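# Slide label strip into track above network jacks

## Task

Take the upright label strip out of the box and slide it into the track above the network jacks until it reaches the end stop, with its printed face toward the outside. It must stay seated on its own after the robot lets go.

## Robot and tools

Robot: two arms, left_arm and right_arm, mounted facing each other across the table. left_arm's base is on the +y side. The names do not refer to sides of any camera image. A mount counts as part of its arm. Do not let the arms collide or press on each other.

Frame: every pose is in one shared scene frame, in metres. The origin is the table centre, +z points up, and the table surface is at z = +0.020. Orientations are quaternions written w first (qw, qx, qy, qz). On each gripper, the fingers extend along its own +x axis and close along its own y axis. The reported end_effector_position is the point between the finger pads, 3 to 4 cm short of the fingertips. At long reach the printed position can differ from the real one.

Row format: a row is 16 plain numbers. The first 8 are for left_arm: x, y, z, qw, qx, qy, qz, opening. The last 8 are the same for right_arm. Always send all 16, even if one arm should not move. Position and quaternion are an absolute target pose in the scene frame, not an offset. Opening runs from -1 to 1. +1 is fully open (0.088 m). Empty fingers touch at about -0.80, and values below that change nothing. A full close takes at least about 0.5 s.

A target more than 0.6 m from the arm's last reported position, along any of that gripper's axes, causes the call to be refused, and nothing is sent. On every control step the commanded pose is also clipped to within 70 mm and 16 degrees of the measured pose. If both position and orientation cannot be reached, position wins. To hold orientation steady, repeat the same target quaternion every time rather than copying the drifted one from the result. To keep an arm still, resend its last reported pose and its intended opening.

execute_actions: "actions" is a list holding one item or nothing.
- Empty list: sends nothing and returns the state with pictures.
- Action: {"rows": [...], "steps": n}. It takes 1 to 15 rows, and steps runs from 11 to 15 (default 15), each step 1/30 s. Each row covers one step, and the last row repeats to fill the rest.
- Wait: {"steps": n}, up to 300, counted from the previous result, so your reply time uses them up.
- Optional "pictures": true adds camera images.

The result of an action arrives 11 steps before the action ends. Those remaining steps run while you compose the next reply, and the simulation keeps going while you think. After the last step an arm continues only to its last clipped pose, so check the result and send the rest of the way.

move: "target" is one 16-number row of absolute poses plus openings. "speed" runs from 0.002 to 0.5 m/s (default 0.25), and turning is capped at twice that value in rad/s. Each gripper follows a straight line from where it is. Paths end together and last 0.5 to 10 s, stopping short if they need longer. Rotation goes the short way. Openings are applied at the start. Paths ignore obstacles and the other arm, grippers can lag or overshoot speed, and faster or deeper contact presses harder.

The result adds a "move:" line giving the ending: done, off_target, moving, held or fault. If only one arm is named, the other finished fine. It also gives the limits that acted: paced means the pose was clipped, held means a check blocked steps, after which motion can jump fast. It also reports each gripper's distance from its target, with pictures and no per-step readings.

wait: "seconds" from 0 to 10. Nothing new is commanded during it.

zoom_image: "camera" is one of cam_high, cam_low, cam_left_wrist, cam_right_wrist (each 504x504). "region" is [x0, y0, x1, y1] in pixels from the top-left, at most 504 by 504.

finished_scene: "scene" is the number of the current scene. It is final and reports success. Answering without any tool call ends everything.

Reading results: the state line `left_arm: …` | `right_arm: …` gives pose and linear/angular velocity. Other lines:
- HELD marks steps whose command was not sent.
- "pose unreachable" names an arm whose command the clearance check altered.
- "Hand target" appears only when nothing is pending and shows where the controller is driving each gripper.
- grip_measured is the finger opening on the command scale. The last Joint positions value per arm is the opening in metres. Readings may be off by about 1 mm.

To hold something, command an opening well below grip_measured; lower means squeezing harder, up to about 34 N per pad. A fast close can squeeze harder still and may spring open.

Friction can leave a gripper short of target or tilted, and tiny moves may not happen. Verify position and orientation after each move.

Joint ranges (rad), base to gripper: waist -3.054 to 3.054, shoulder 0.000 to 3.142, elbow 0.000 to 2.356, wrist pitch -1.571 to 1.571, wrist yaw -1.571 to 1.571, wrist roll -3.142 to 3.142. Load limits (N m): waist 17.4, shoulder 21.6, elbow 21.5, wrist pitch 5.67, wrist yaw 5.65, wrist roll 5.3, including held weight. Reaching a load limit stops that arm for 10 s and skips the rest of the call.

Holding loads heats motors. MOTOR HOT appears from 50 °C. At 95 °C an OVER-TEMPERATURE FAULT holds the arm, and if it does not cool within 30 to 60 s it loses power and drops limp.

Avoid: knocking or placing anything off the table, dropping or slipping the strip, slamming or hard pushing, and arm-to-arm contact. Random brief tugs on held parts or pushes on loose items can happen. Release the strip only when it is fully seated at the stop, so it stays there without help.

Each tool is called as a command line: name --argument value for each argument, lists and objects as JSON in quotes; but a table of rows of numbers goes row by row, as --pt "numbers of a row", without its own name.

## Session

execute_actions --actions '[]'

Scene clock: 0.00 s of 4923.00 s.
left_arm: end_effector_position=(+0.0024, +0.1464, +0.3861) grip_measured=+0.990 end_effector_quat_wxyz=(+0.656, -0.021, -0.013, -0.755) end_effector_velocity=(+0.003, +0.000, -0.002) end_effector_angular_velocity=(+0.008, +0.007, +0.019) | right_arm: end_effector_position=(+0.1382, +0.0008, +0.2963) grip_measured=+0.997 end_effector_quat_wxyz=(+0.503, -0.458, -0.550, +0.484) end_effector_velocity=(-0.000, -0.001, +0.001) end_effector_angular_velocity=(-0.002, -0.008, +0.004)
Joint positions: left_arm=[-0.005  0.851  0.649  0.25  -0.008 -0.007  0.088] | right_arm=[-0.573  1.688  0.859  0.946 -0.304 -1.561  0.088]
Joint velocities: left_arm=[-0.002 -0.002 -0.002 -0.007 -0.022 -0.007 -0.   ] | right_arm=[-0.002 -0.007 -0.002 -0.007 -0.007 -0.007 -0.   ]
Motor temperatures (°C, as the motors report them): left_arm=[29 34 31 30 30 29] | right_arm=[30 32 29 31 28 27]
Heat: left arm: hottest shoulder 34 °C (+0.0 °C/min); right arm: hottest shoulder 32 °C (+0.0 °C/min).
Hand target (left_arm): +0.002, +0.146, +0.386; +0.656, -0.021, -0.013, -0.755
Hand target (right_arm): +0.138, +0.001, +0.296; +0.503, -0.458, -0.550, +0.484

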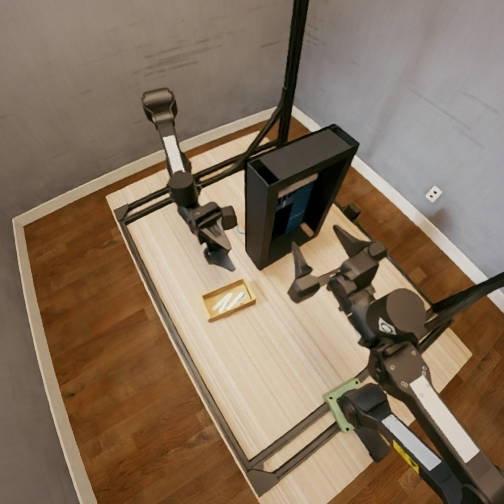

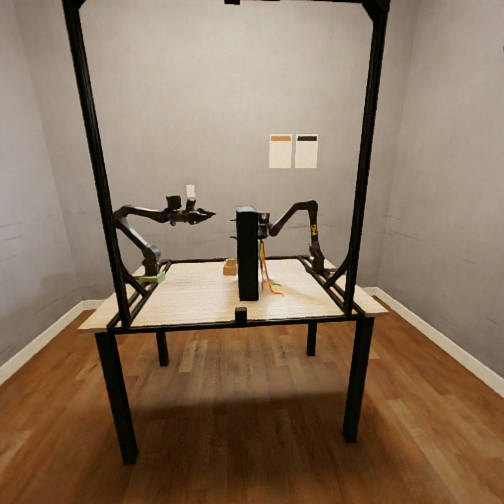

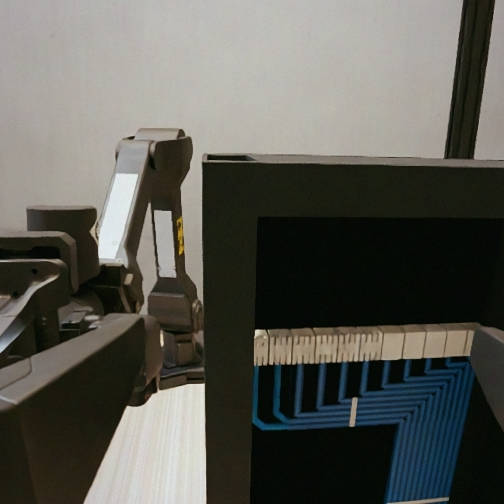

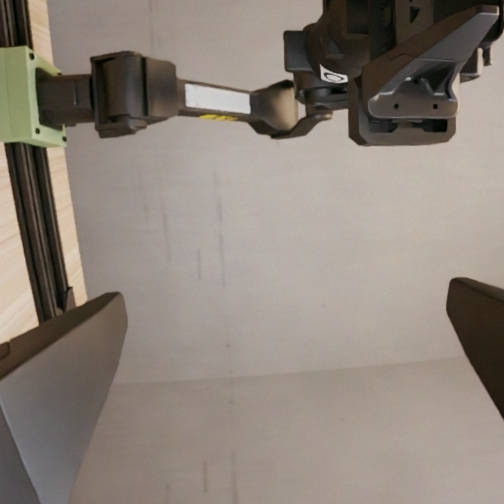

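move --target '[0.02,0.25,0.36,0.68,0.15,0.15,-0.70,1,0.13,-0.2,0.30,0.503,-0.458,-0.55,0.484,1]'

move --target '[0.08,0.16,0.25,0.5,0.5,0.5,-0.5,1,0.0,-0.22,0.30,0.643,-0.1,0.09,0.75,1]'

Scene clock: 1.93 s of 4923.00 s.
left_arm: end_effector_position=(+0.0207, +0.2491, +0.3587) grip_measured=+0.990 end_effector_quat_wxyz=(+0.682, +0.154, +0.147, -0.700) end_effector_velocity=(+0.002, +0.002, -0.004) end_effector_angular_velocity=(+0.018, +0.004, +0.022) | right_arm: end_effector_position=(+0.1301, -0.1991, +0.3046) grip_measured=+0.997 end_effector_quat_wxyz=(+0.503, -0.459, -0.554, +0.480) end_effector_velocity=(-0.001, -0.003, -0.001) end_effector_angular_velocity=(-0.007, -0.006, +0.009)
Joint positions: left_arm=[-0.171  0.599  0.919 -0.764 -0.263 -0.118  0.088] | right_arm=[-0.855  0.722  0.296  0.567 -0.583 -1.527  0.088]
Joint velocities: left_arm=[-0.007 -0.002 -0.002 -0.022 -0.022 -0.022 -0.   ] | right_arm=[-0.012 -0.017 -0.002 -0.022 -0.022 -0.007 -0.   ]
Motor temperatures (°C, as the motors report them): left_arm=[29 34 31 31 30 29] | right_arm=[30 32 29 31 28 27]
Heat: left arm: hottest shoulder 34 °C (+0.0 °C/min); right arm: hottest shoulder 32 °C (+0.0 °C/min).
Hand target (left_arm): +0.021, +0.250, +0.360; +0.682, +0.151, +0.148, -0.700
Hand target (right_arm): +0.130, -0.200, +0.300; +0.503, -0.459, -0.550, +0.484
Off the commanded pose (left_arm): 0.002 m, 1 deg.
Off the commanded pose (right_arm): 0.005 m, 1 deg.
Kept back: nothing.
move: done

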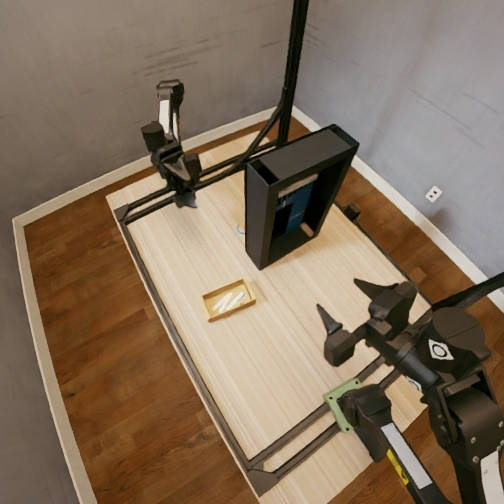

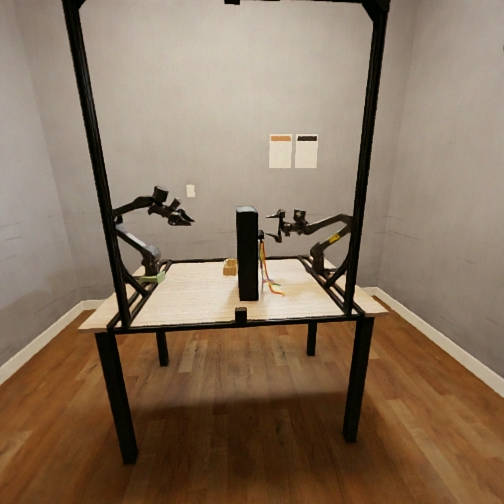

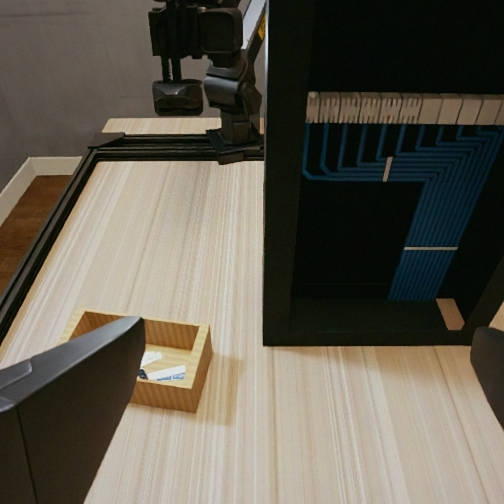

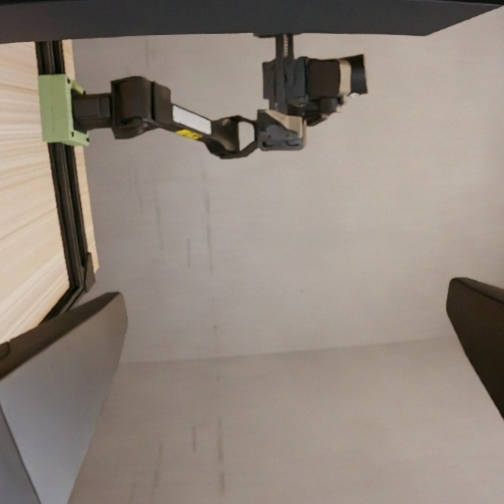

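Scene clock: 5.67 s of 4923.00 s.
left_arm: end_effector_position=(+0.0778, +0.1617, +0.2533) grip_measured=+0.990 end_effector_quat_wxyz=(+0.506, +0.499, +0.494, -0.501) end_effector_velocity=(-0.001, +0.002, +0.002) end_effector_angular_velocity=(+0.013, -0.006, -0.015) | right_arm: end_effector_position=(+0.0004, -0.2203, +0.2943) grip_measured=+0.997 end_effector_quat_wxyz=(+0.644, -0.106, +0.091, +0.752) end_effector_velocity=(-0.001, -0.000, -0.003) end_effector_angular_velocity=(-0.013, +0.014, -0.006)
Joint positions: left_arm=[ 0.24   1.672  1.597 -1.481 -0.008  0.097  0.088] | right_arm=[ 0.116  0.617  0.589 -0.264  0.29   0.086  0.088]
Joint velocities: left_arm=[-0.007  0.002  0.012 -0.022 -0.007  0.007 -0.   ] | right_arm=[ 0.007  0.002 -0.002 -0.007  0.007  0.022 -0.   ]
Motor temperatures (°C, as the motors report them): left_arm=[29 34 32 31 30 29] | right_arm=[30 32 30 32 28 27]
Heat: left arm: hottest shoulder 34 °C (+0.0 °C/min); right arm: hottest shoulder 32 °C (+0.0 °C/min).
Hand target (left_arm): +0.080, +0.160, +0.250; +0.501, +0.504, +0.497, -0.498
Hand target (right_arm): -0.000, -0.220, +0.300; +0.645, -0.099, +0.091, +0.752
Off the commanded pose (left_arm): 0.004 m, 1 deg.
Off the commanded pose (right_arm): 0.006 m, 1 deg.
Kept back: nothing.
move: done

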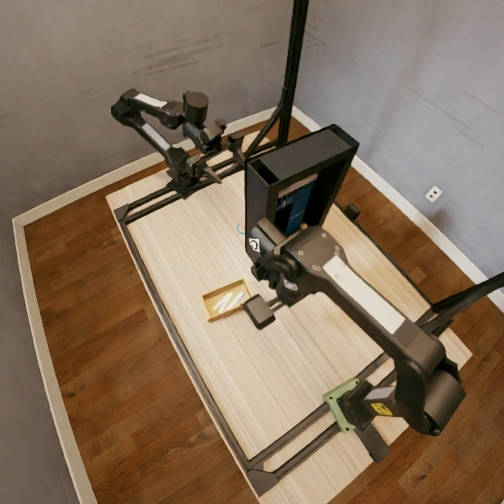

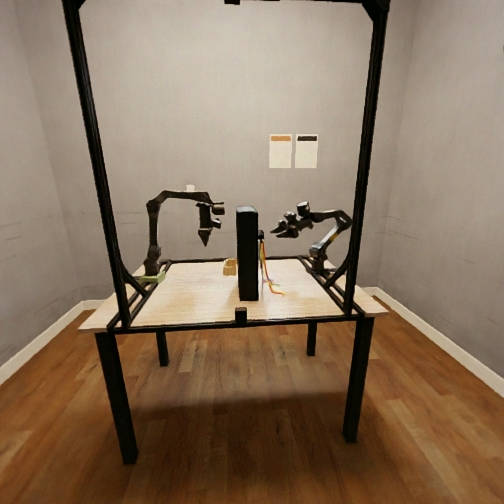

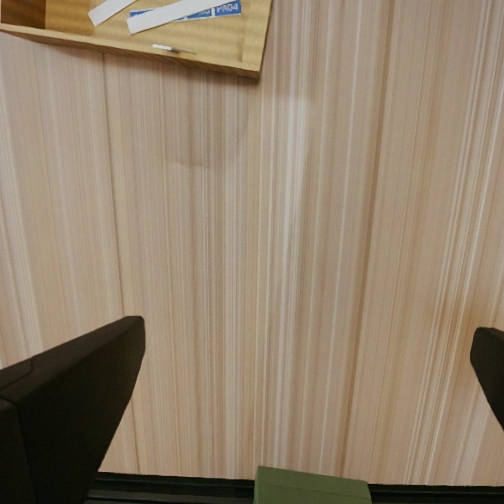

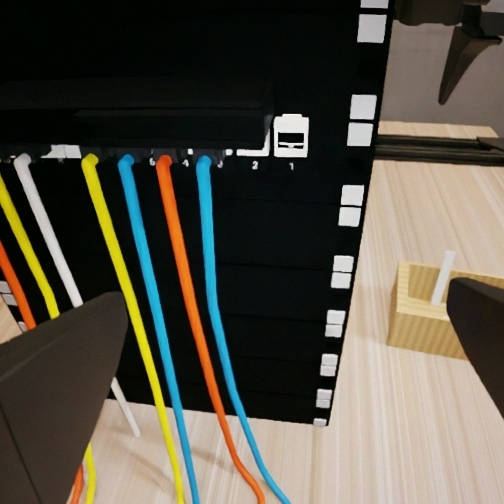

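move --target '[0.133,0.07,0.165,0.704,0.0616,0.704,-0.0616,0.3,0.13,-0.17,0.16,0.71,-0.07,0.075,0.69,1]' --speed 0.2

Scene clock: 10.50 s of 4923.00 s.
left_arm: end_effector_position=(+0.1311, +0.0716, +0.1716) grip_measured=+0.300 end_effector_quat_wxyz=(+0.706, +0.062, +0.702, -0.070) end_effector_velocity=(-0.002, +0.001, +0.002) end_effector_angular_velocity=(+0.001, +0.008, +0.019) | right_arm: end_effector_position=(+0.1308, -0.1671, +0.1642) grip_measured=+0.997 end_effector_quat_wxyz=(+0.715, -0.068, +0.070, +0.693) end_effector_velocity=(+0.001, +0.000, -0.005) end_effector_angular_velocity=(-0.010, +0.001, +0.011)
Joint positions: left_arm=[ 0.354  2.049  1.761 -1.27  -0.003 -1.174  0.054] | right_arm=[-0.671  1.222  0.126  0.891 -0.293 -0.059  0.088]
Joint velocities: left_arm=[-0.002 -0.002  0.002 -0.007  0.007 -0.022 -0.   ] | right_arm=[-0.012  0.032 -0.002  0.022 -0.022 -0.007 -0.   ]
Motor temperatures (°C, as the motors report them): left_arm=[29 35 33 31 30 29] | right_arm=[30 32 30 32 28 27]
Heat: left arm: hottest shoulder 35 °C (+5.7 °C/min); right arm: hottest shoulder 32 °C (+0.0 °C/min).
Hand target (left_arm): +0.132, +0.070, +0.165; +0.704, +0.062, +0.704, -0.061
Hand target (right_arm): +0.131, -0.169, +0.159; +0.714, -0.072, +0.074, +0.693
Off the commanded pose (left_arm): 0.007 m, 1 deg.
Off the commanded pose (right_arm): 0.005 m, 1 deg.
Kept back: nothing.
move: done

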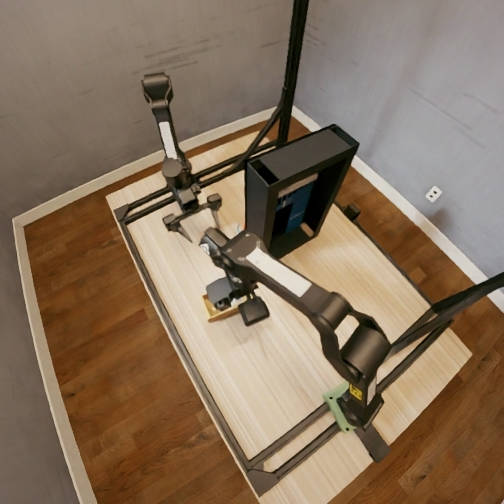

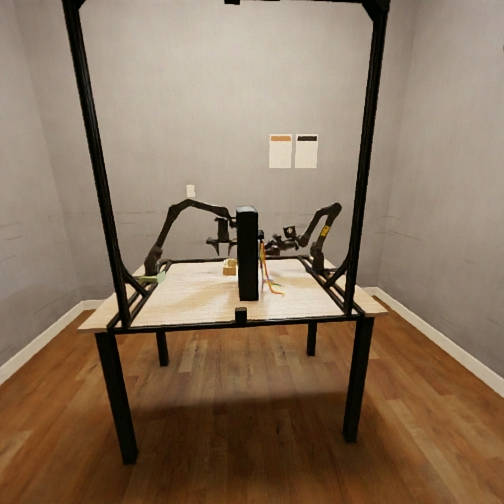

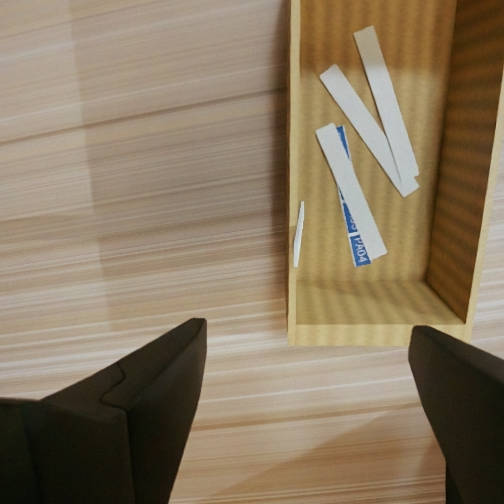

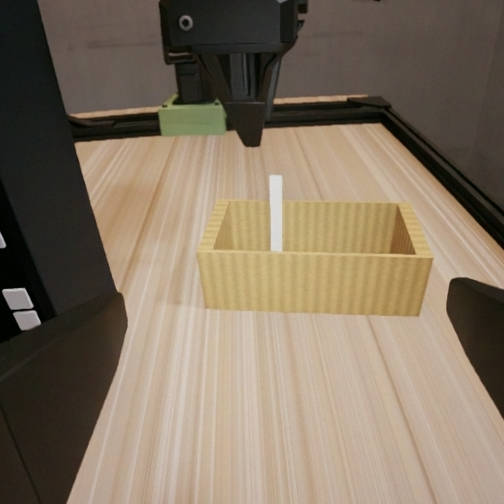

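move --target '[0.149,0.067,0.121,0.704,0.0616,0.704,-0.0616,0.1,0.13,-0.17,0.16,0.71,-0.07,0.075,0.69,1]' --speed 0.06

Scene clock: 12.23 s of 4923.00 s.
left_arm: end_effector_position=(+0.1485, +0.0640, +0.1317) grip_measured=+0.100 end_effector_quat_wxyz=(+0.709, +0.051, +0.700, -0.069) end_effector_velocity=(-0.000, +0.002, +0.000) end_effector_angular_velocity=(+0.009, -0.005, -0.010) | right_arm: end_effector_position=(+0.1306, -0.1676, +0.1628) grip_measured=+0.997 end_effector_quat_wxyz=(+0.714, -0.069, +0.072, +0.693) end_effector_velocity=(-0.001, -0.002, -0.002) end_effector_angular_velocity=(-0.007, -0.003, +0.006)
Joint positions: left_arm=[ 0.392  2.1    1.679 -1.122 -0.003 -1.151  0.044] | right_arm=[-0.671  1.224  0.124  0.892 -0.294 -0.059  0.088]
Joint velocities: left_arm=[-0.002 -0.002 -0.002 -0.007 -0.007  0.007  0.   ] | right_arm=[-0.002 -0.007 -0.007 -0.007 -0.007 -0.007 -0.   ]
Motor temperatures (°C, as the motors report them): left_arm=[29 35 33 31 30 29] | right_arm=[30 32 30 33 28 27]
Heat: left arm: hottest shoulder 35 °C (+4.9 °C/min); right arm: hottest wrist pitch 33 °C (+4.9 °C/min).
Hand target (left_arm): +0.149, +0.067, +0.121; +0.704, +0.062, +0.705, -0.062
Hand target (right_arm): +0.130, -0.170, +0.160; +0.713, -0.070, +0.075, +0.693
Off the commanded pose (left_arm): 0.011 m, 2 deg.
Off the commanded pose (right_arm): 0.004 m, 0 deg.
Kept back: nothing.
move: off_target (left_arm)

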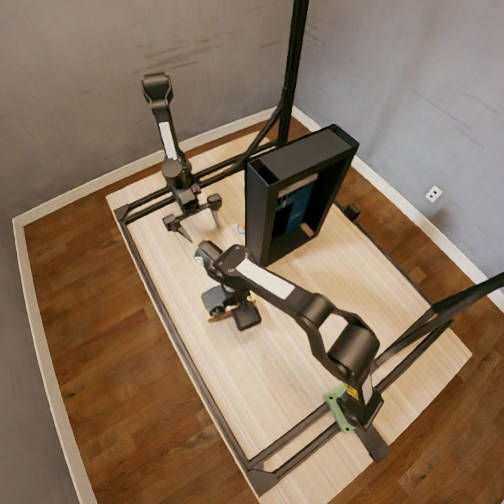

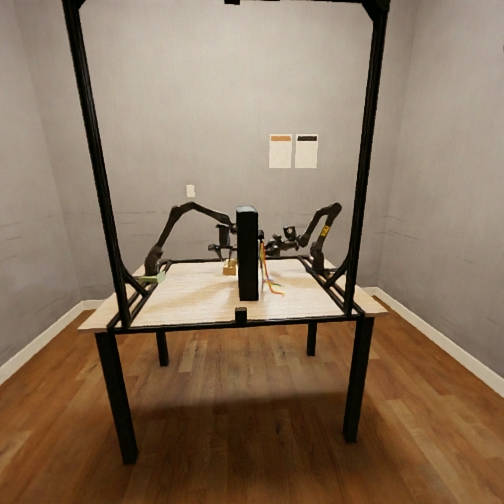

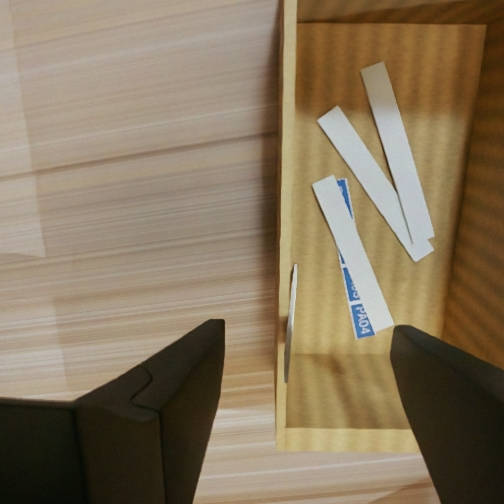

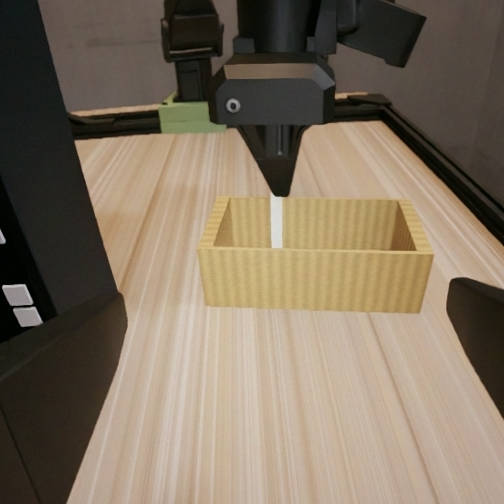

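Adjust +5 mm y, −2 mm x, −4 mm z.

move --target '[0.146,0.073,0.119,0.704,0.0616,0.704,-0.0616,0.1,0.13,-0.17,0.16,0.71,-0.07,0.075,0.69,1]' --speed 0.03

Scene clock: 13.30 s of 4923.00 s.
left_arm: end_effector_position=(+0.1468, +0.0708, +0.1210) grip_measured=+0.100 end_effector_quat_wxyz=(+0.706, +0.059, +0.703, -0.062) end_effector_velocity=(+0.002, +0.003, +0.000) end_effector_angular_velocity=(+0.012, -0.019, +0.005) | right_arm: end_effector_position=(+0.1306, -0.1676, +0.1628) grip_measured=+0.997 end_effector_quat_wxyz=(+0.714, -0.069, +0.072, +0.693) end_effector_velocity=(-0.001, -0.001, -0.002) end_effector_angular_velocity=(-0.007, -0.003, +0.006)
Joint positions: left_arm=[ 0.392  2.1    1.636 -1.101 -0.003 -1.151  0.044] | right_arm=[-0.671  1.224  0.124  0.892 -0.294 -0.059  0.088]
Joint velocities: left_arm=[-0.002 -0.002 -0.002 -0.007 -0.022 -0.007 -0.001] | right_arm=[-0.002 -0.002 -0.002 -0.007 -0.007 -0.007 -0.   ]
Motor temperatures (°C, as the motors report them): left_arm=[29 35 33 31 30 29] | right_arm=[30 32 30 33 28 27]
Heat: left arm: hottest shoulder 35 °C (+4.5 °C/min); right arm: hottest wrist pitch 33 °C (+4.5 °C/min).
Hand target (left_arm): +0.146, +0.073, +0.119; +0.704, +0.062, +0.704, -0.062
Hand target (right_arm): +0.130, -0.170, +0.160; +0.713, -0.070, +0.075, +0.693
Off the commanded pose (left_arm): 0.003 m, 0 deg.
Off the commanded pose (right_arm): 0.004 m, 0 deg.
Kept back: nothing.
move: done

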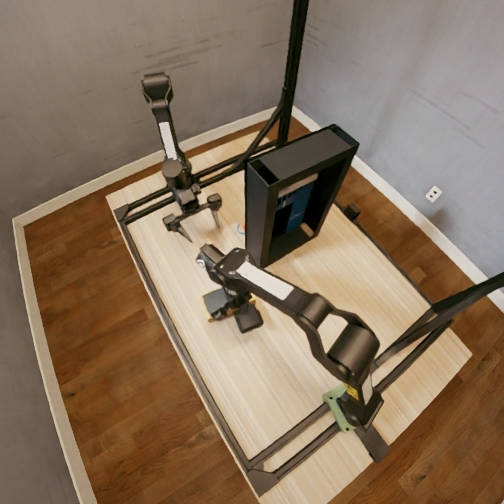

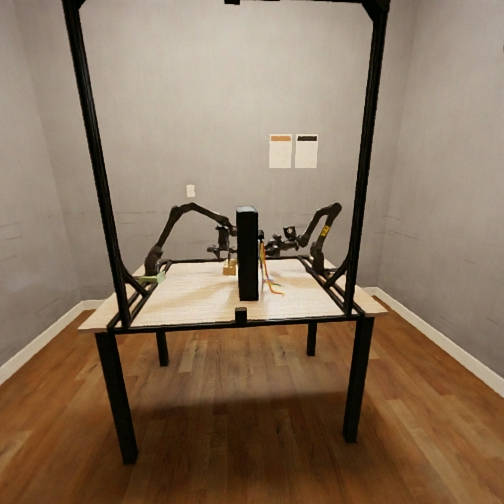

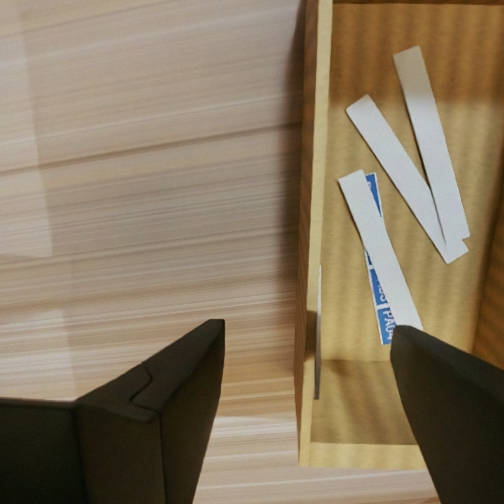

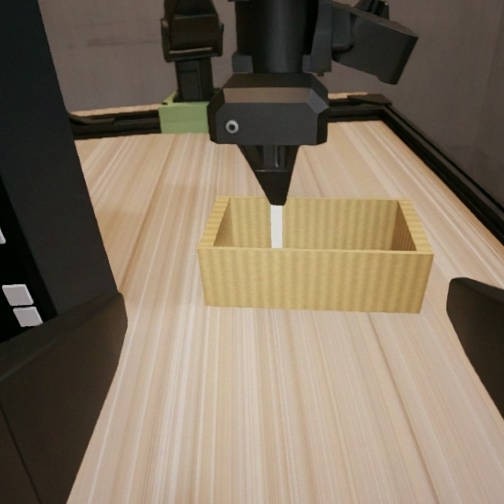

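move --target '[0.146,0.0695,0.128,0.704,0.0616,0.704,-0.0616,0.0,0.13,-0.19,0.19,0.542,-0.542,-0.455,0.455,0]' --speed 0.4

move --target '[0.146,0.0695,0.128,0.704,0.0616,0.704,-0.0616,-0.95,0.13,-0.19,0.19,0.542,-0.542,-0.455,0.455,0]'

move --target '[0.148,0.072,0.23,0.704,0.0616,0.704,-0.0616,-0.95,0.13,-0.19,0.19,0.542,-0.542,-0.455,0.455,0]' --speed 0.1

Scene clock: 16.57 s of 4923.00 s.
left_arm: end_effector_position=(+0.1469, +0.0703, +0.1282) grip_measured=+0.000 end_effector_quat_wxyz=(+0.706, +0.060, +0.703, -0.061) end_effector_velocity=(-0.000, +0.002, +0.002) end_effector_angular_velocity=(+0.008, -0.021, +0.000) | right_arm: end_effector_position=(+0.1302, -0.1874, +0.1929) grip_measured=+0.000 end_effector_quat_wxyz=(+0.540, -0.543, -0.448, +0.461) end_effector_velocity=(-0.001, -0.001, +0.003) end_effector_angular_velocity=(+0.011, -0.010, +0.005)
Joint positions: left_arm=[ 0.392  2.1    1.665 -1.134 -0.003 -1.151  0.039] | right_arm=[-0.566  1.094  0.015  1.062 -0.05  -1.564  0.039]
Joint velocities: left_arm=[-0.007 -0.007 -0.002 -0.007 -0.022 -0.007 -0.   ] | right_arm=[-0.002 -0.007 -0.002  0.007 -0.007 -0.007 -0.   ]
Motor temperatures (°C, as the motors report them): left_arm=[29 36 33 31 30 29] | right_arm=[30 32 30 33 28 27]
Heat: left arm: hottest shoulder 36 °C (+7.2 °C/min); right arm: hottest wrist pitch 33 °C (+3.6 °C/min).
Hand target (left_arm): +0.146, +0.070, +0.128; +0.704, +0.062, +0.704, -0.062
Hand target (right_arm): +0.130, -0.190, +0.191; +0.537, -0.546, -0.449, +0.460
Off the commanded pose (left_arm): 0.001 m, 0 deg.
Off the commanded pose (right_arm): 0.004 m, 1 deg.
joint sent to its limit (right arm) — the command would take joint 3 (elbow) past its lower limit, so that joint was sent only as far as its limit.
Kept back: nothing.
move: done

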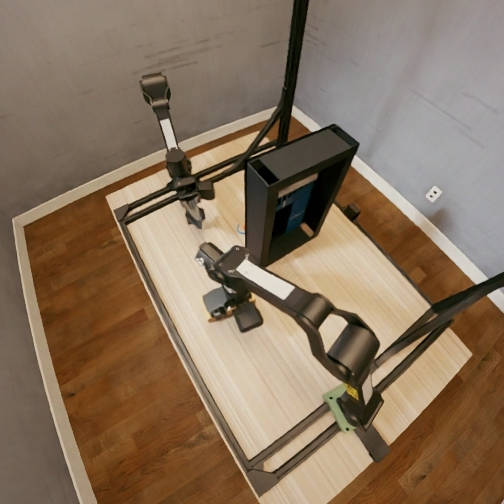

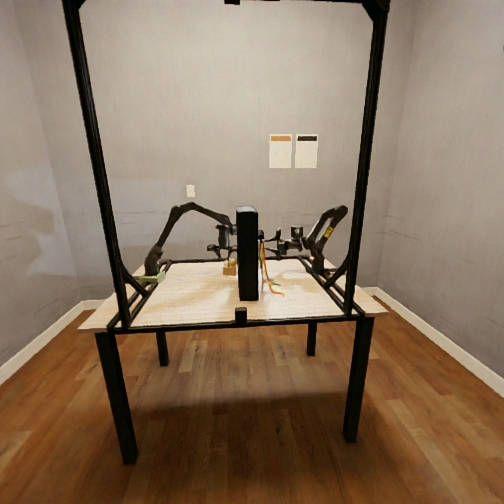

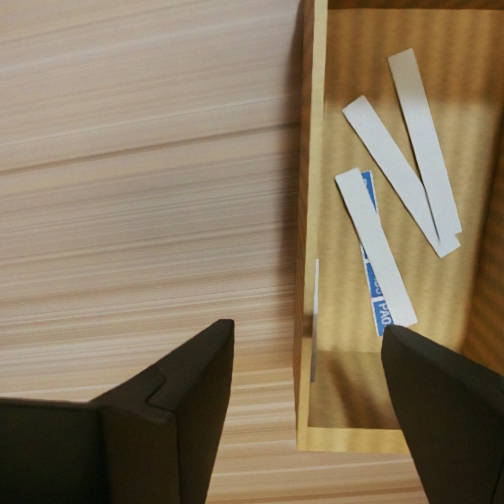

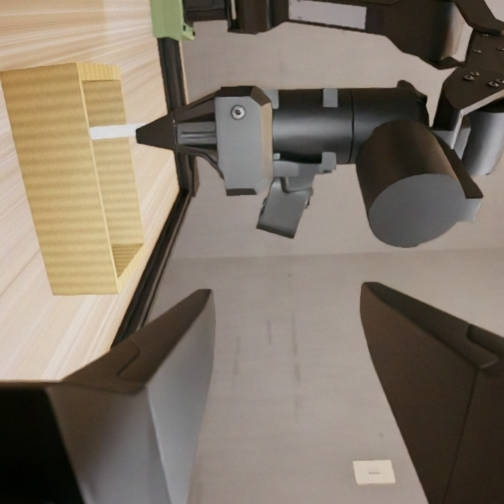

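Scene clock: 17.27 s of 4923.00 s.
left_arm: end_effector_position=(+0.1469, +0.0702, +0.1283) grip_measured=-0.806 end_effector_quat_wxyz=(+0.706, +0.060, +0.703, -0.061) end_effector_velocity=(-0.001, +0.004, -0.000) end_effector_angular_velocity=(+0.027, -0.016, +0.000) | right_arm: end_effector_position=(+0.1302, -0.1871, +0.1953) grip_measured=+0.000 end_effector_quat_wxyz=(+0.542, -0.541, -0.452, +0.457) end_effector_velocity=(-0.000, +0.000, -0.003) end_effector_angular_velocity=(-0.015, +0.011, +0.005)
Joint positions: left_arm=[ 0.392  2.1    1.665 -1.134 -0.003 -1.151  0.   ] | right_arm=[-0.566  1.101  0.015  1.081 -0.051 -1.566  0.039]
Joint velocities: left_arm=[-0.007  0.002  0.002 -0.022 -0.022 -0.007  0.   ] | right_arm=[-0.002 -0.002  0.002 -0.022 -0.007  0.007 -0.   ]
Motor temperatures (°C, as the motors report them): left_arm=[29 37 33 31 30 29] | right_arm=[30 32 30 33 28 27]
Heat: left arm: hottest shoulder 37 °C (+10.4 °C/min); right arm: hottest wrist pitch 33 °C (+3.5 °C/min).
Hand target (left_arm): +0.146, +0.069, +0.128; +0.704, +0.061, +0.704, -0.062
Hand target (right_arm): +0.130, -0.189, +0.190; +0.537, -0.545, -0.450, +0.460
Off the commanded pose (left_arm): 0.001 m, 0 deg.
Off the commanded pose (right_arm): 0.006 m, 0 deg.
joint sent to its limit (right arm) — the command would take joint 3 (elbow) past its lower limit, so that joint was sent only as far as its limit.
Kept back: nothing.
move: done

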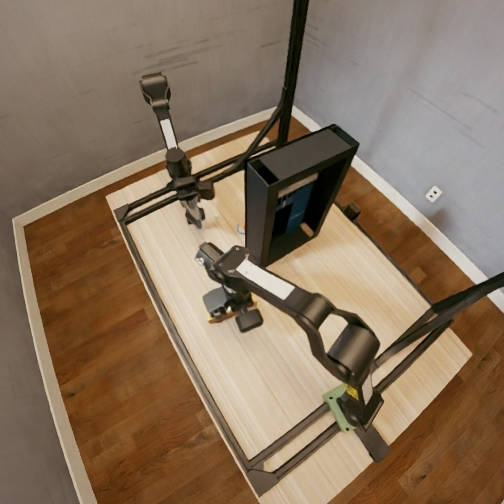

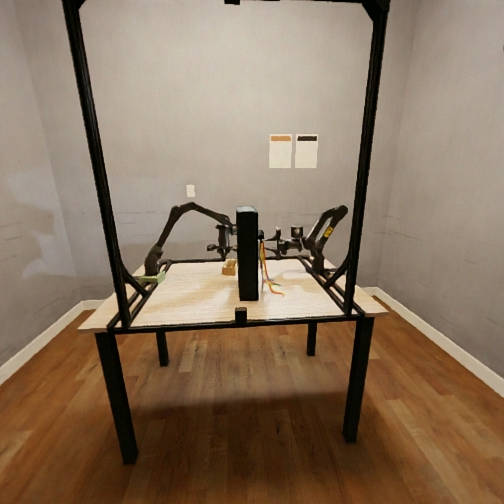

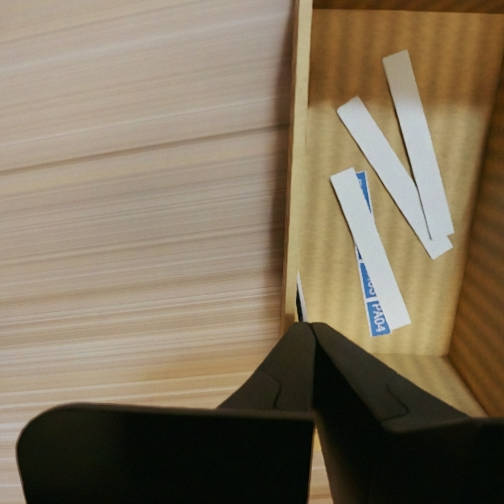

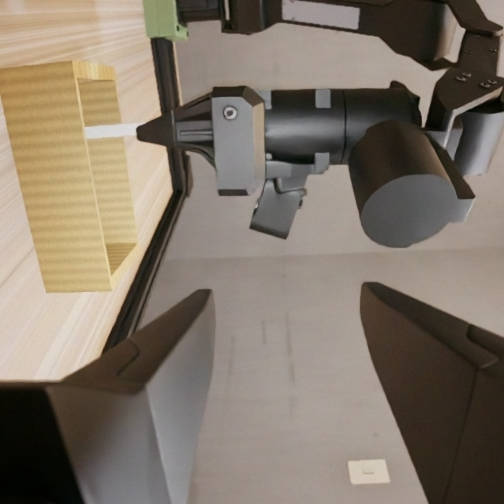

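Scene clock: 18.77 s of 4923.00 s.
left_arm: end_effector_position=(+0.1466, +0.0727, +0.2342) grip_measured=-0.806 end_effector_quat_wxyz=(+0.707, +0.056, +0.702, -0.064) end_effector_velocity=(+0.001, +0.005, +0.001) end_effector_angular_velocity=(+0.022, -0.017, +0.005) | right_arm: end_effector_position=(+0.1304, -0.1868, +0.1932) grip_measured=+0.000 end_effector_quat_wxyz=(+0.540, -0.543, -0.450, +0.459) end_effector_velocity=(-0.001, -0.001, -0.002) end_effector_angular_velocity=(-0.006, +0.009, +0.005)
Joint positions: left_arm=[ 0.393  2.085  2.065 -1.538 -0.003 -1.151  0.   ] | right_arm=[-0.566  1.11   0.015  1.084 -0.051 -1.567  0.039]
Joint velocities: left_arm=[-0.002 -0.002  0.002 -0.022 -0.022 -0.007  0.   ] | right_arm=[-0.002 -0.002 -0.002 -0.007 -0.007  0.007  0.   ]
Motor temperatures (°C, as the motors report them): left_arm=[29 37 33 31 30 29] | right_arm=[30 32 30 33 28 27]
Heat: left arm: hottest shoulder 37 °C (+9.6 °C/min); right arm: hottest wrist pitch 33 °C (+3.2 °C/min).
Hand target (left_arm): +0.148, +0.072, +0.230; +0.704, +0.062, +0.704, -0.062
Hand target (right_arm): +0.130, -0.189, +0.191; +0.537, -0.546, -0.450, +0.460
Off the commanded pose (left_arm): 0.004 m, 1 deg.
Off the commanded pose (right_arm): 0.005 m, 1 deg.
joint sent to its limit (right arm) — the command would take joint 3 (elbow) past its lower limit, so that joint was sent only as far as its limit.
Kept back: nothing.
move: done

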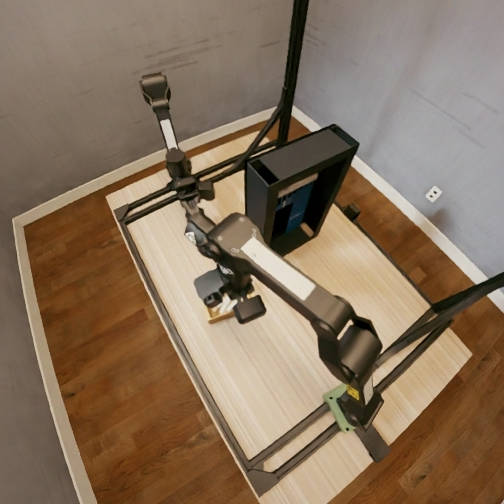

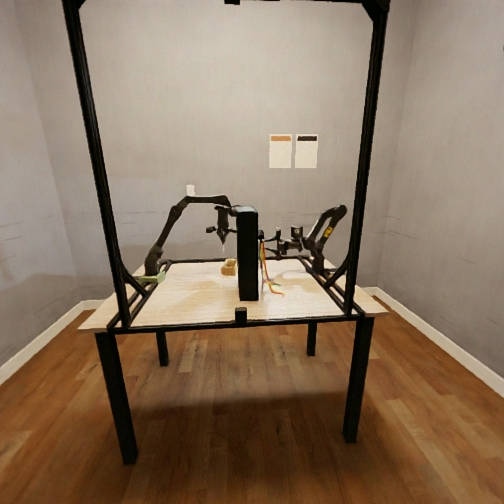

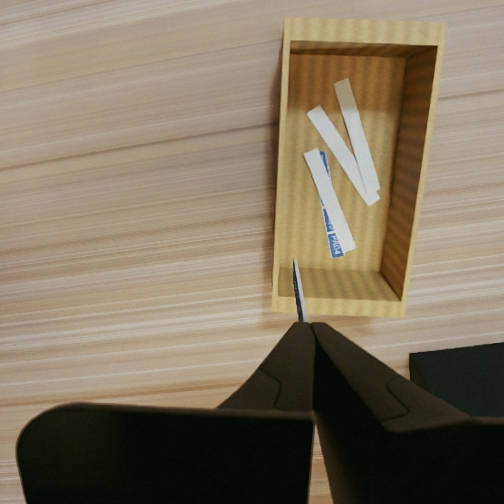

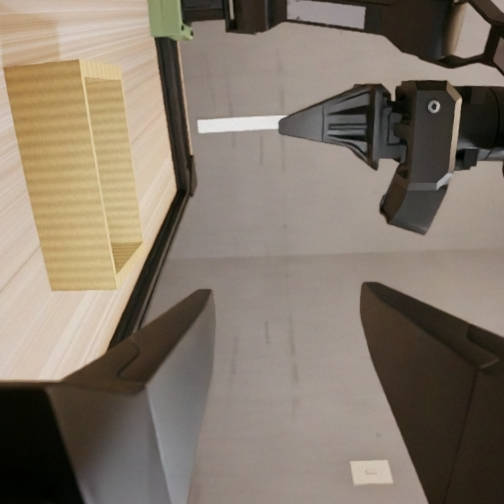

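execute_actions --actions '[]'

move --target '[0.155,0.08,0.228,0.4545,0.5417,0.4545,-0.5417,-0.95,0.13,-0.15,0.18,0.02,-0.766,-0.643,0.017,0]' --speed 0.4

move --target '[0.16,0.08,0.225,-0.0616,0.704,-0.0616,-0.704,-0.95,0.145,-0.02,0.17,0.02,-0.766,-0.643,0.017,0]' --speed 0.3

Scene clock: 20.80 s of 4923.00 s.
left_arm: end_effector_position=(+0.1466, +0.0728, +0.2343) grip_measured=-0.806 end_effector_quat_wxyz=(+0.707, +0.057, +0.702, -0.064) end_effector_velocity=(-0.000, +0.002, +0.000) end_effector_angular_velocity=(+0.009, -0.005, -0.010) | right_arm: end_effector_position=(+0.1304, -0.1868, +0.1929) grip_measured=+0.000 end_effector_quat_wxyz=(+0.540, -0.543, -0.450, +0.459) end_effector_velocity=(-0.002, +0.001, -0.000) end_effector_angular_velocity=(-0.004, -0.007, +0.010)
Joint positions: left_arm=[ 0.393  2.085  2.066 -1.539 -0.003 -1.151  0.   ] | right_arm=[-0.566  1.11   0.015  1.082 -0.051 -1.567  0.039]
Joint velocities: left_arm=[-0.002 -0.002 -0.002 -0.007 -0.007  0.007  0.   ] | right_arm=[ 0.002 -0.002  0.002 -0.007 -0.007 -0.007 -0.   ]
Motor temperatures (°C, as the motors report them): left_arm=[29 37 33 31 30 29] | right_arm=[30 32 30 34 28 27]
Heat: left arm: hottest shoulder 37 °C (+8.7 °C/min); right arm: hottest wrist pitch 34 °C (+5.8 °C/min).
Hand target (left_arm): +0.148, +0.072, +0.230; +0.704, +0.062, +0.704, -0.061
Hand target (right_arm): +0.130, -0.189, +0.191; +0.537, -0.545, -0.450, +0.460
Off the commanded pose (left_arm): 0.005 m, 1 deg.
Off the commanded pose (right_arm): 0.004 m, 1 deg.
Kept back: nothing.
Steps of this call (steps 1 to 61: nothing new was sent). Readings (end_effector_position):
1: left_arm (+0.1466, +0.0727, +0.2342) | right_arm (+0.1304, -0.1868, +0.1931)
2: left_arm (+0.1466, +0.0727, +0.2342) | right_arm (+0.1304, -0.1868, +0.1931)
4: left_arm (+0.1466, +0.0728, +0.2343) | right_arm (+0.1304, -0.1868, +0.1930)
8: left_arm (+0.1466, +0.0728, +0.2343) | right_arm (+0.1304, -0.1868, +0.1929)
61: the state above

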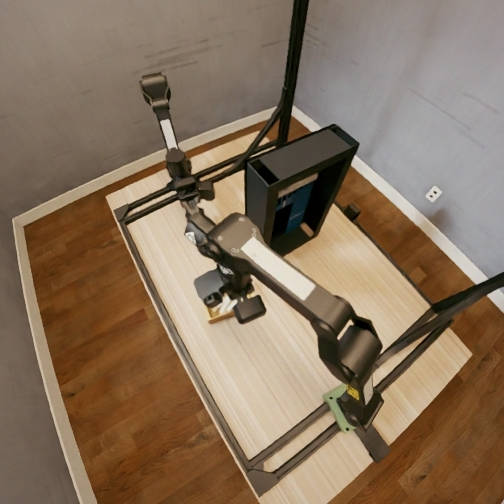

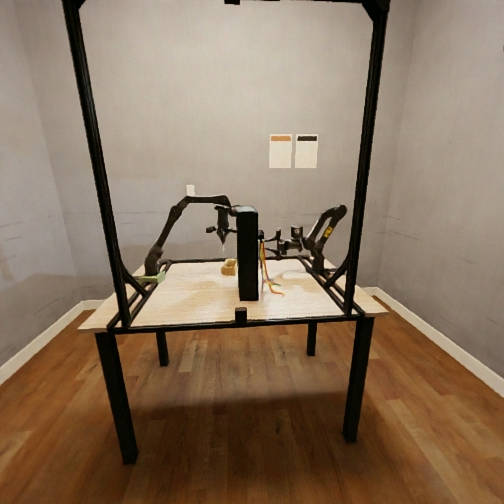

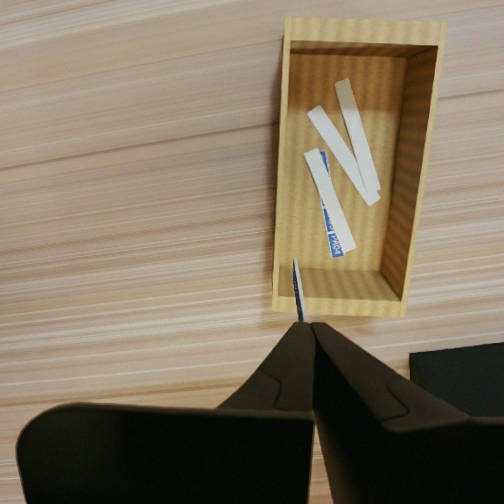

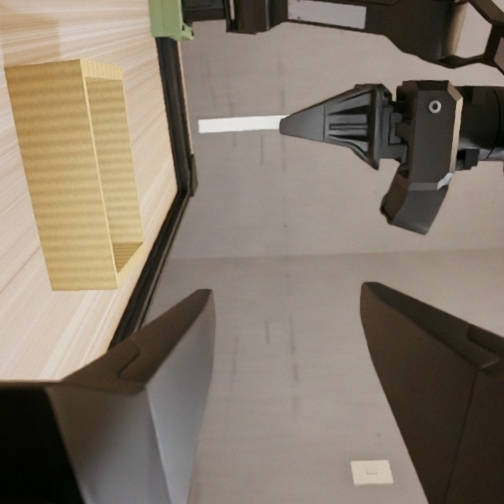

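Scene clock: 23.30 s of 4923.00 s.
left_arm: end_effector_position=(+0.1545, +0.0778, +0.2268) grip_measured=-0.806 end_effector_quat_wxyz=(+0.455, +0.542, +0.456, -0.539) end_effector_velocity=(-0.000, +0.002, +0.000) end_effector_angular_velocity=(+0.009, -0.005, +0.005) | right_arm: end_effector_position=(+0.1301, -0.1524, +0.1779) grip_measured=+0.000 end_effector_quat_wxyz=(-0.021, +0.766, +0.643, -0.022) end_effector_velocity=(+0.002, -0.001, +0.002) end_effector_angular_velocity=(+0.008, -0.024, -0.010)
Joint positions: left_arm=[ 0.415  2.079  2.027 -1.521 -0.003  0.441  0.   ] | right_arm=[-0.52   1.523  0.095  1.421 -0.005 -3.082  0.039]
Joint velocities: left_arm=[-0.002 -0.002 -0.002 -0.007 -0.007 -0.007  0.   ] | right_arm=[-0.002  0.007 -0.002  0.022  0.007 -0.022 -0.   ]
Motor temperatures (°C, as the motors report them): left_arm=[29 38 33 31 30 29] | right_arm=[30 32 30 34 28 27]
Heat: left arm: hottest shoulder 38 °C (+10.3 °C/min); right arm: hottest wrist pitch 34 °C (+5.2 °C/min).
Hand target (left_arm): +0.155, +0.080, +0.228; +0.454, +0.542, +0.455, -0.542
Hand target (right_arm): +0.130, -0.150, +0.180; -0.020, +0.766, +0.643, -0.017
Off the commanded pose (left_arm): 0.003 m, 0 deg.
Off the commanded pose (right_arm): 0.003 m, 1 deg.
Kept back: nothing.
move: done

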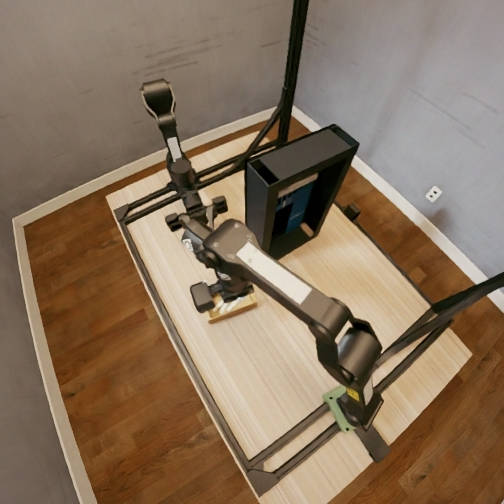

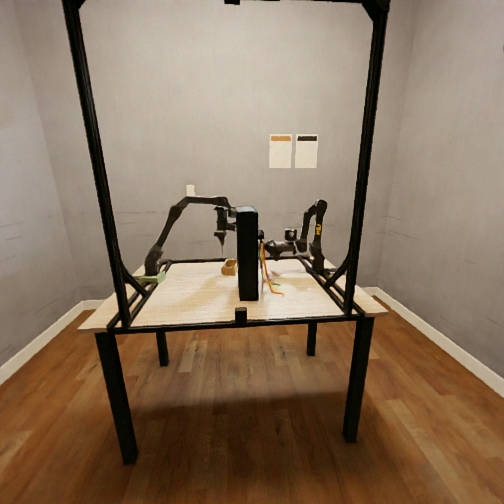

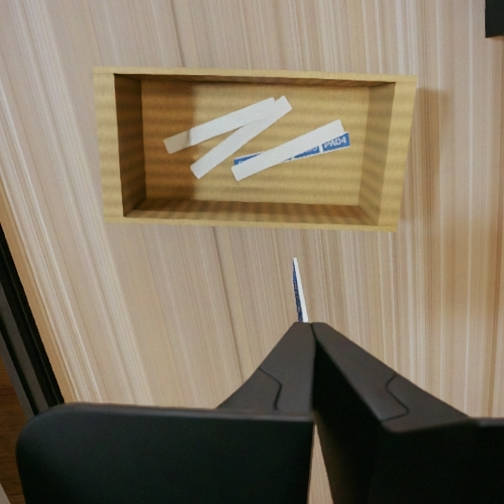

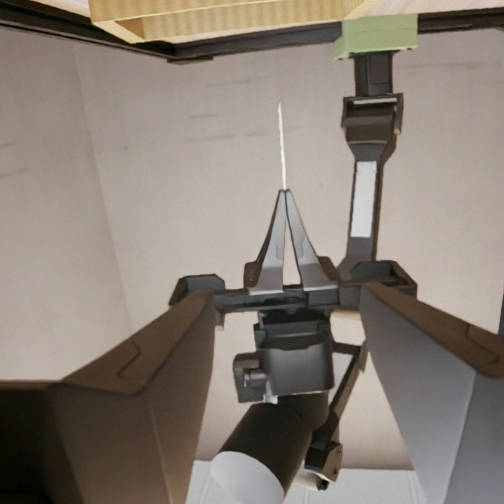

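Scene clock: 26.43 s of 4923.00 s.
left_arm: end_effector_position=(+0.1593, +0.0780, +0.2254) grip_measured=-0.806 end_effector_quat_wxyz=(-0.060, +0.706, -0.060, -0.703) end_effector_velocity=(-0.001, -0.002, +0.000) end_effector_angular_velocity=(-0.005, -0.009, +0.000) | right_arm: end_effector_position=(+0.1453, -0.0228, +0.1706) grip_measured=+0.000 end_effector_quat_wxyz=(-0.022, +0.765, +0.643, -0.019) end_effector_velocity=(+0.000, +0.001, -0.002) end_effector_angular_velocity=(-0.009, -0.006, +0.005)
Joint positions: left_arm=[ 0.427  2.079  2.021 -1.511 -0.003  2.024  0.   ] | right_arm=[-0.493  1.946  0.61   1.335  0.021 -3.084  0.039]
Joint velocities: left_arm=[-0.007 -0.002 -0.002  0.007 -0.007 -0.007  0.   ] | right_arm=[-0.002  0.002  0.002 -0.007 -0.007 -0.007 -0.   ]
Motor temperatures (°C, as the motors report them): left_arm=[29 39 34 31 30 29] | right_arm=[30 32 30 34 28 27]
Heat: left arm: hottest shoulder 39 °C (+11.3 °C/min); right arm: hottest wrist pitch 34 °C (+4.5 °C/min).
Hand target (left_arm): +0.160, +0.080, +0.225; -0.062, +0.704, -0.061, -0.704
Hand target (right_arm): +0.145, -0.020, +0.170; -0.020, +0.766, +0.643, -0.017
Off the commanded pose (left_arm): 0.002 m, 0 deg.
Off the commanded pose (right_arm): 0.003 m, 0 deg.
Kept back: nothing.
move: done

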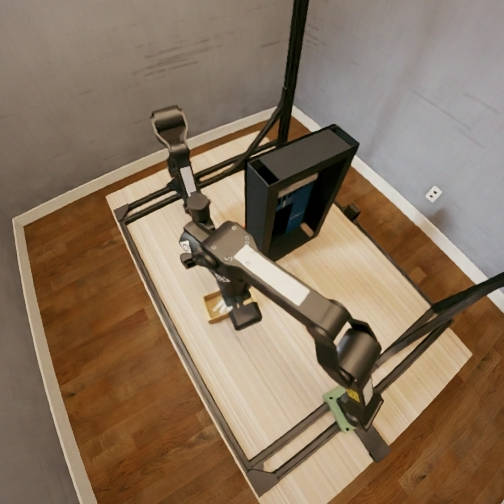

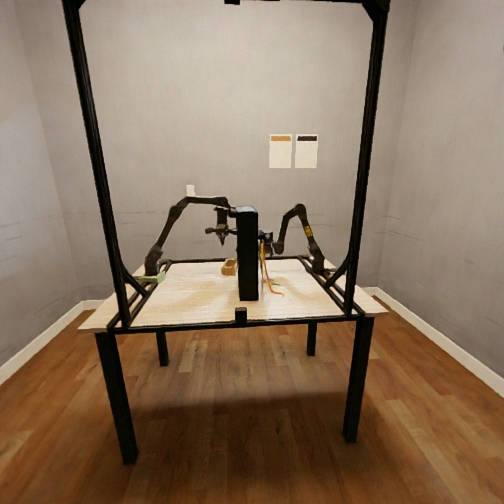

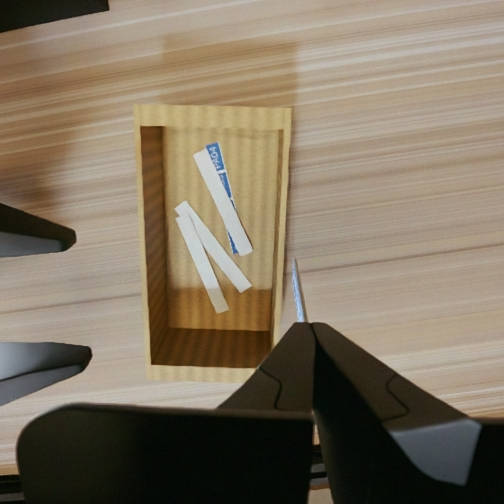

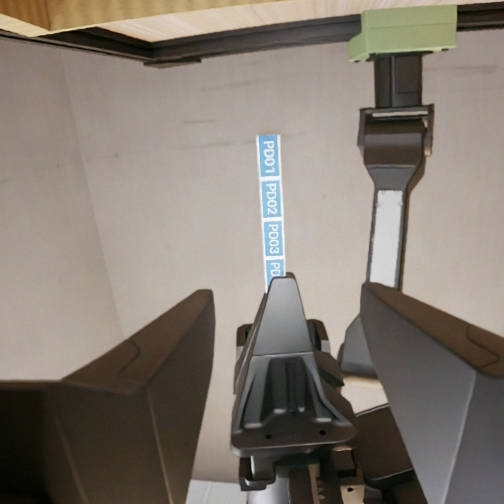

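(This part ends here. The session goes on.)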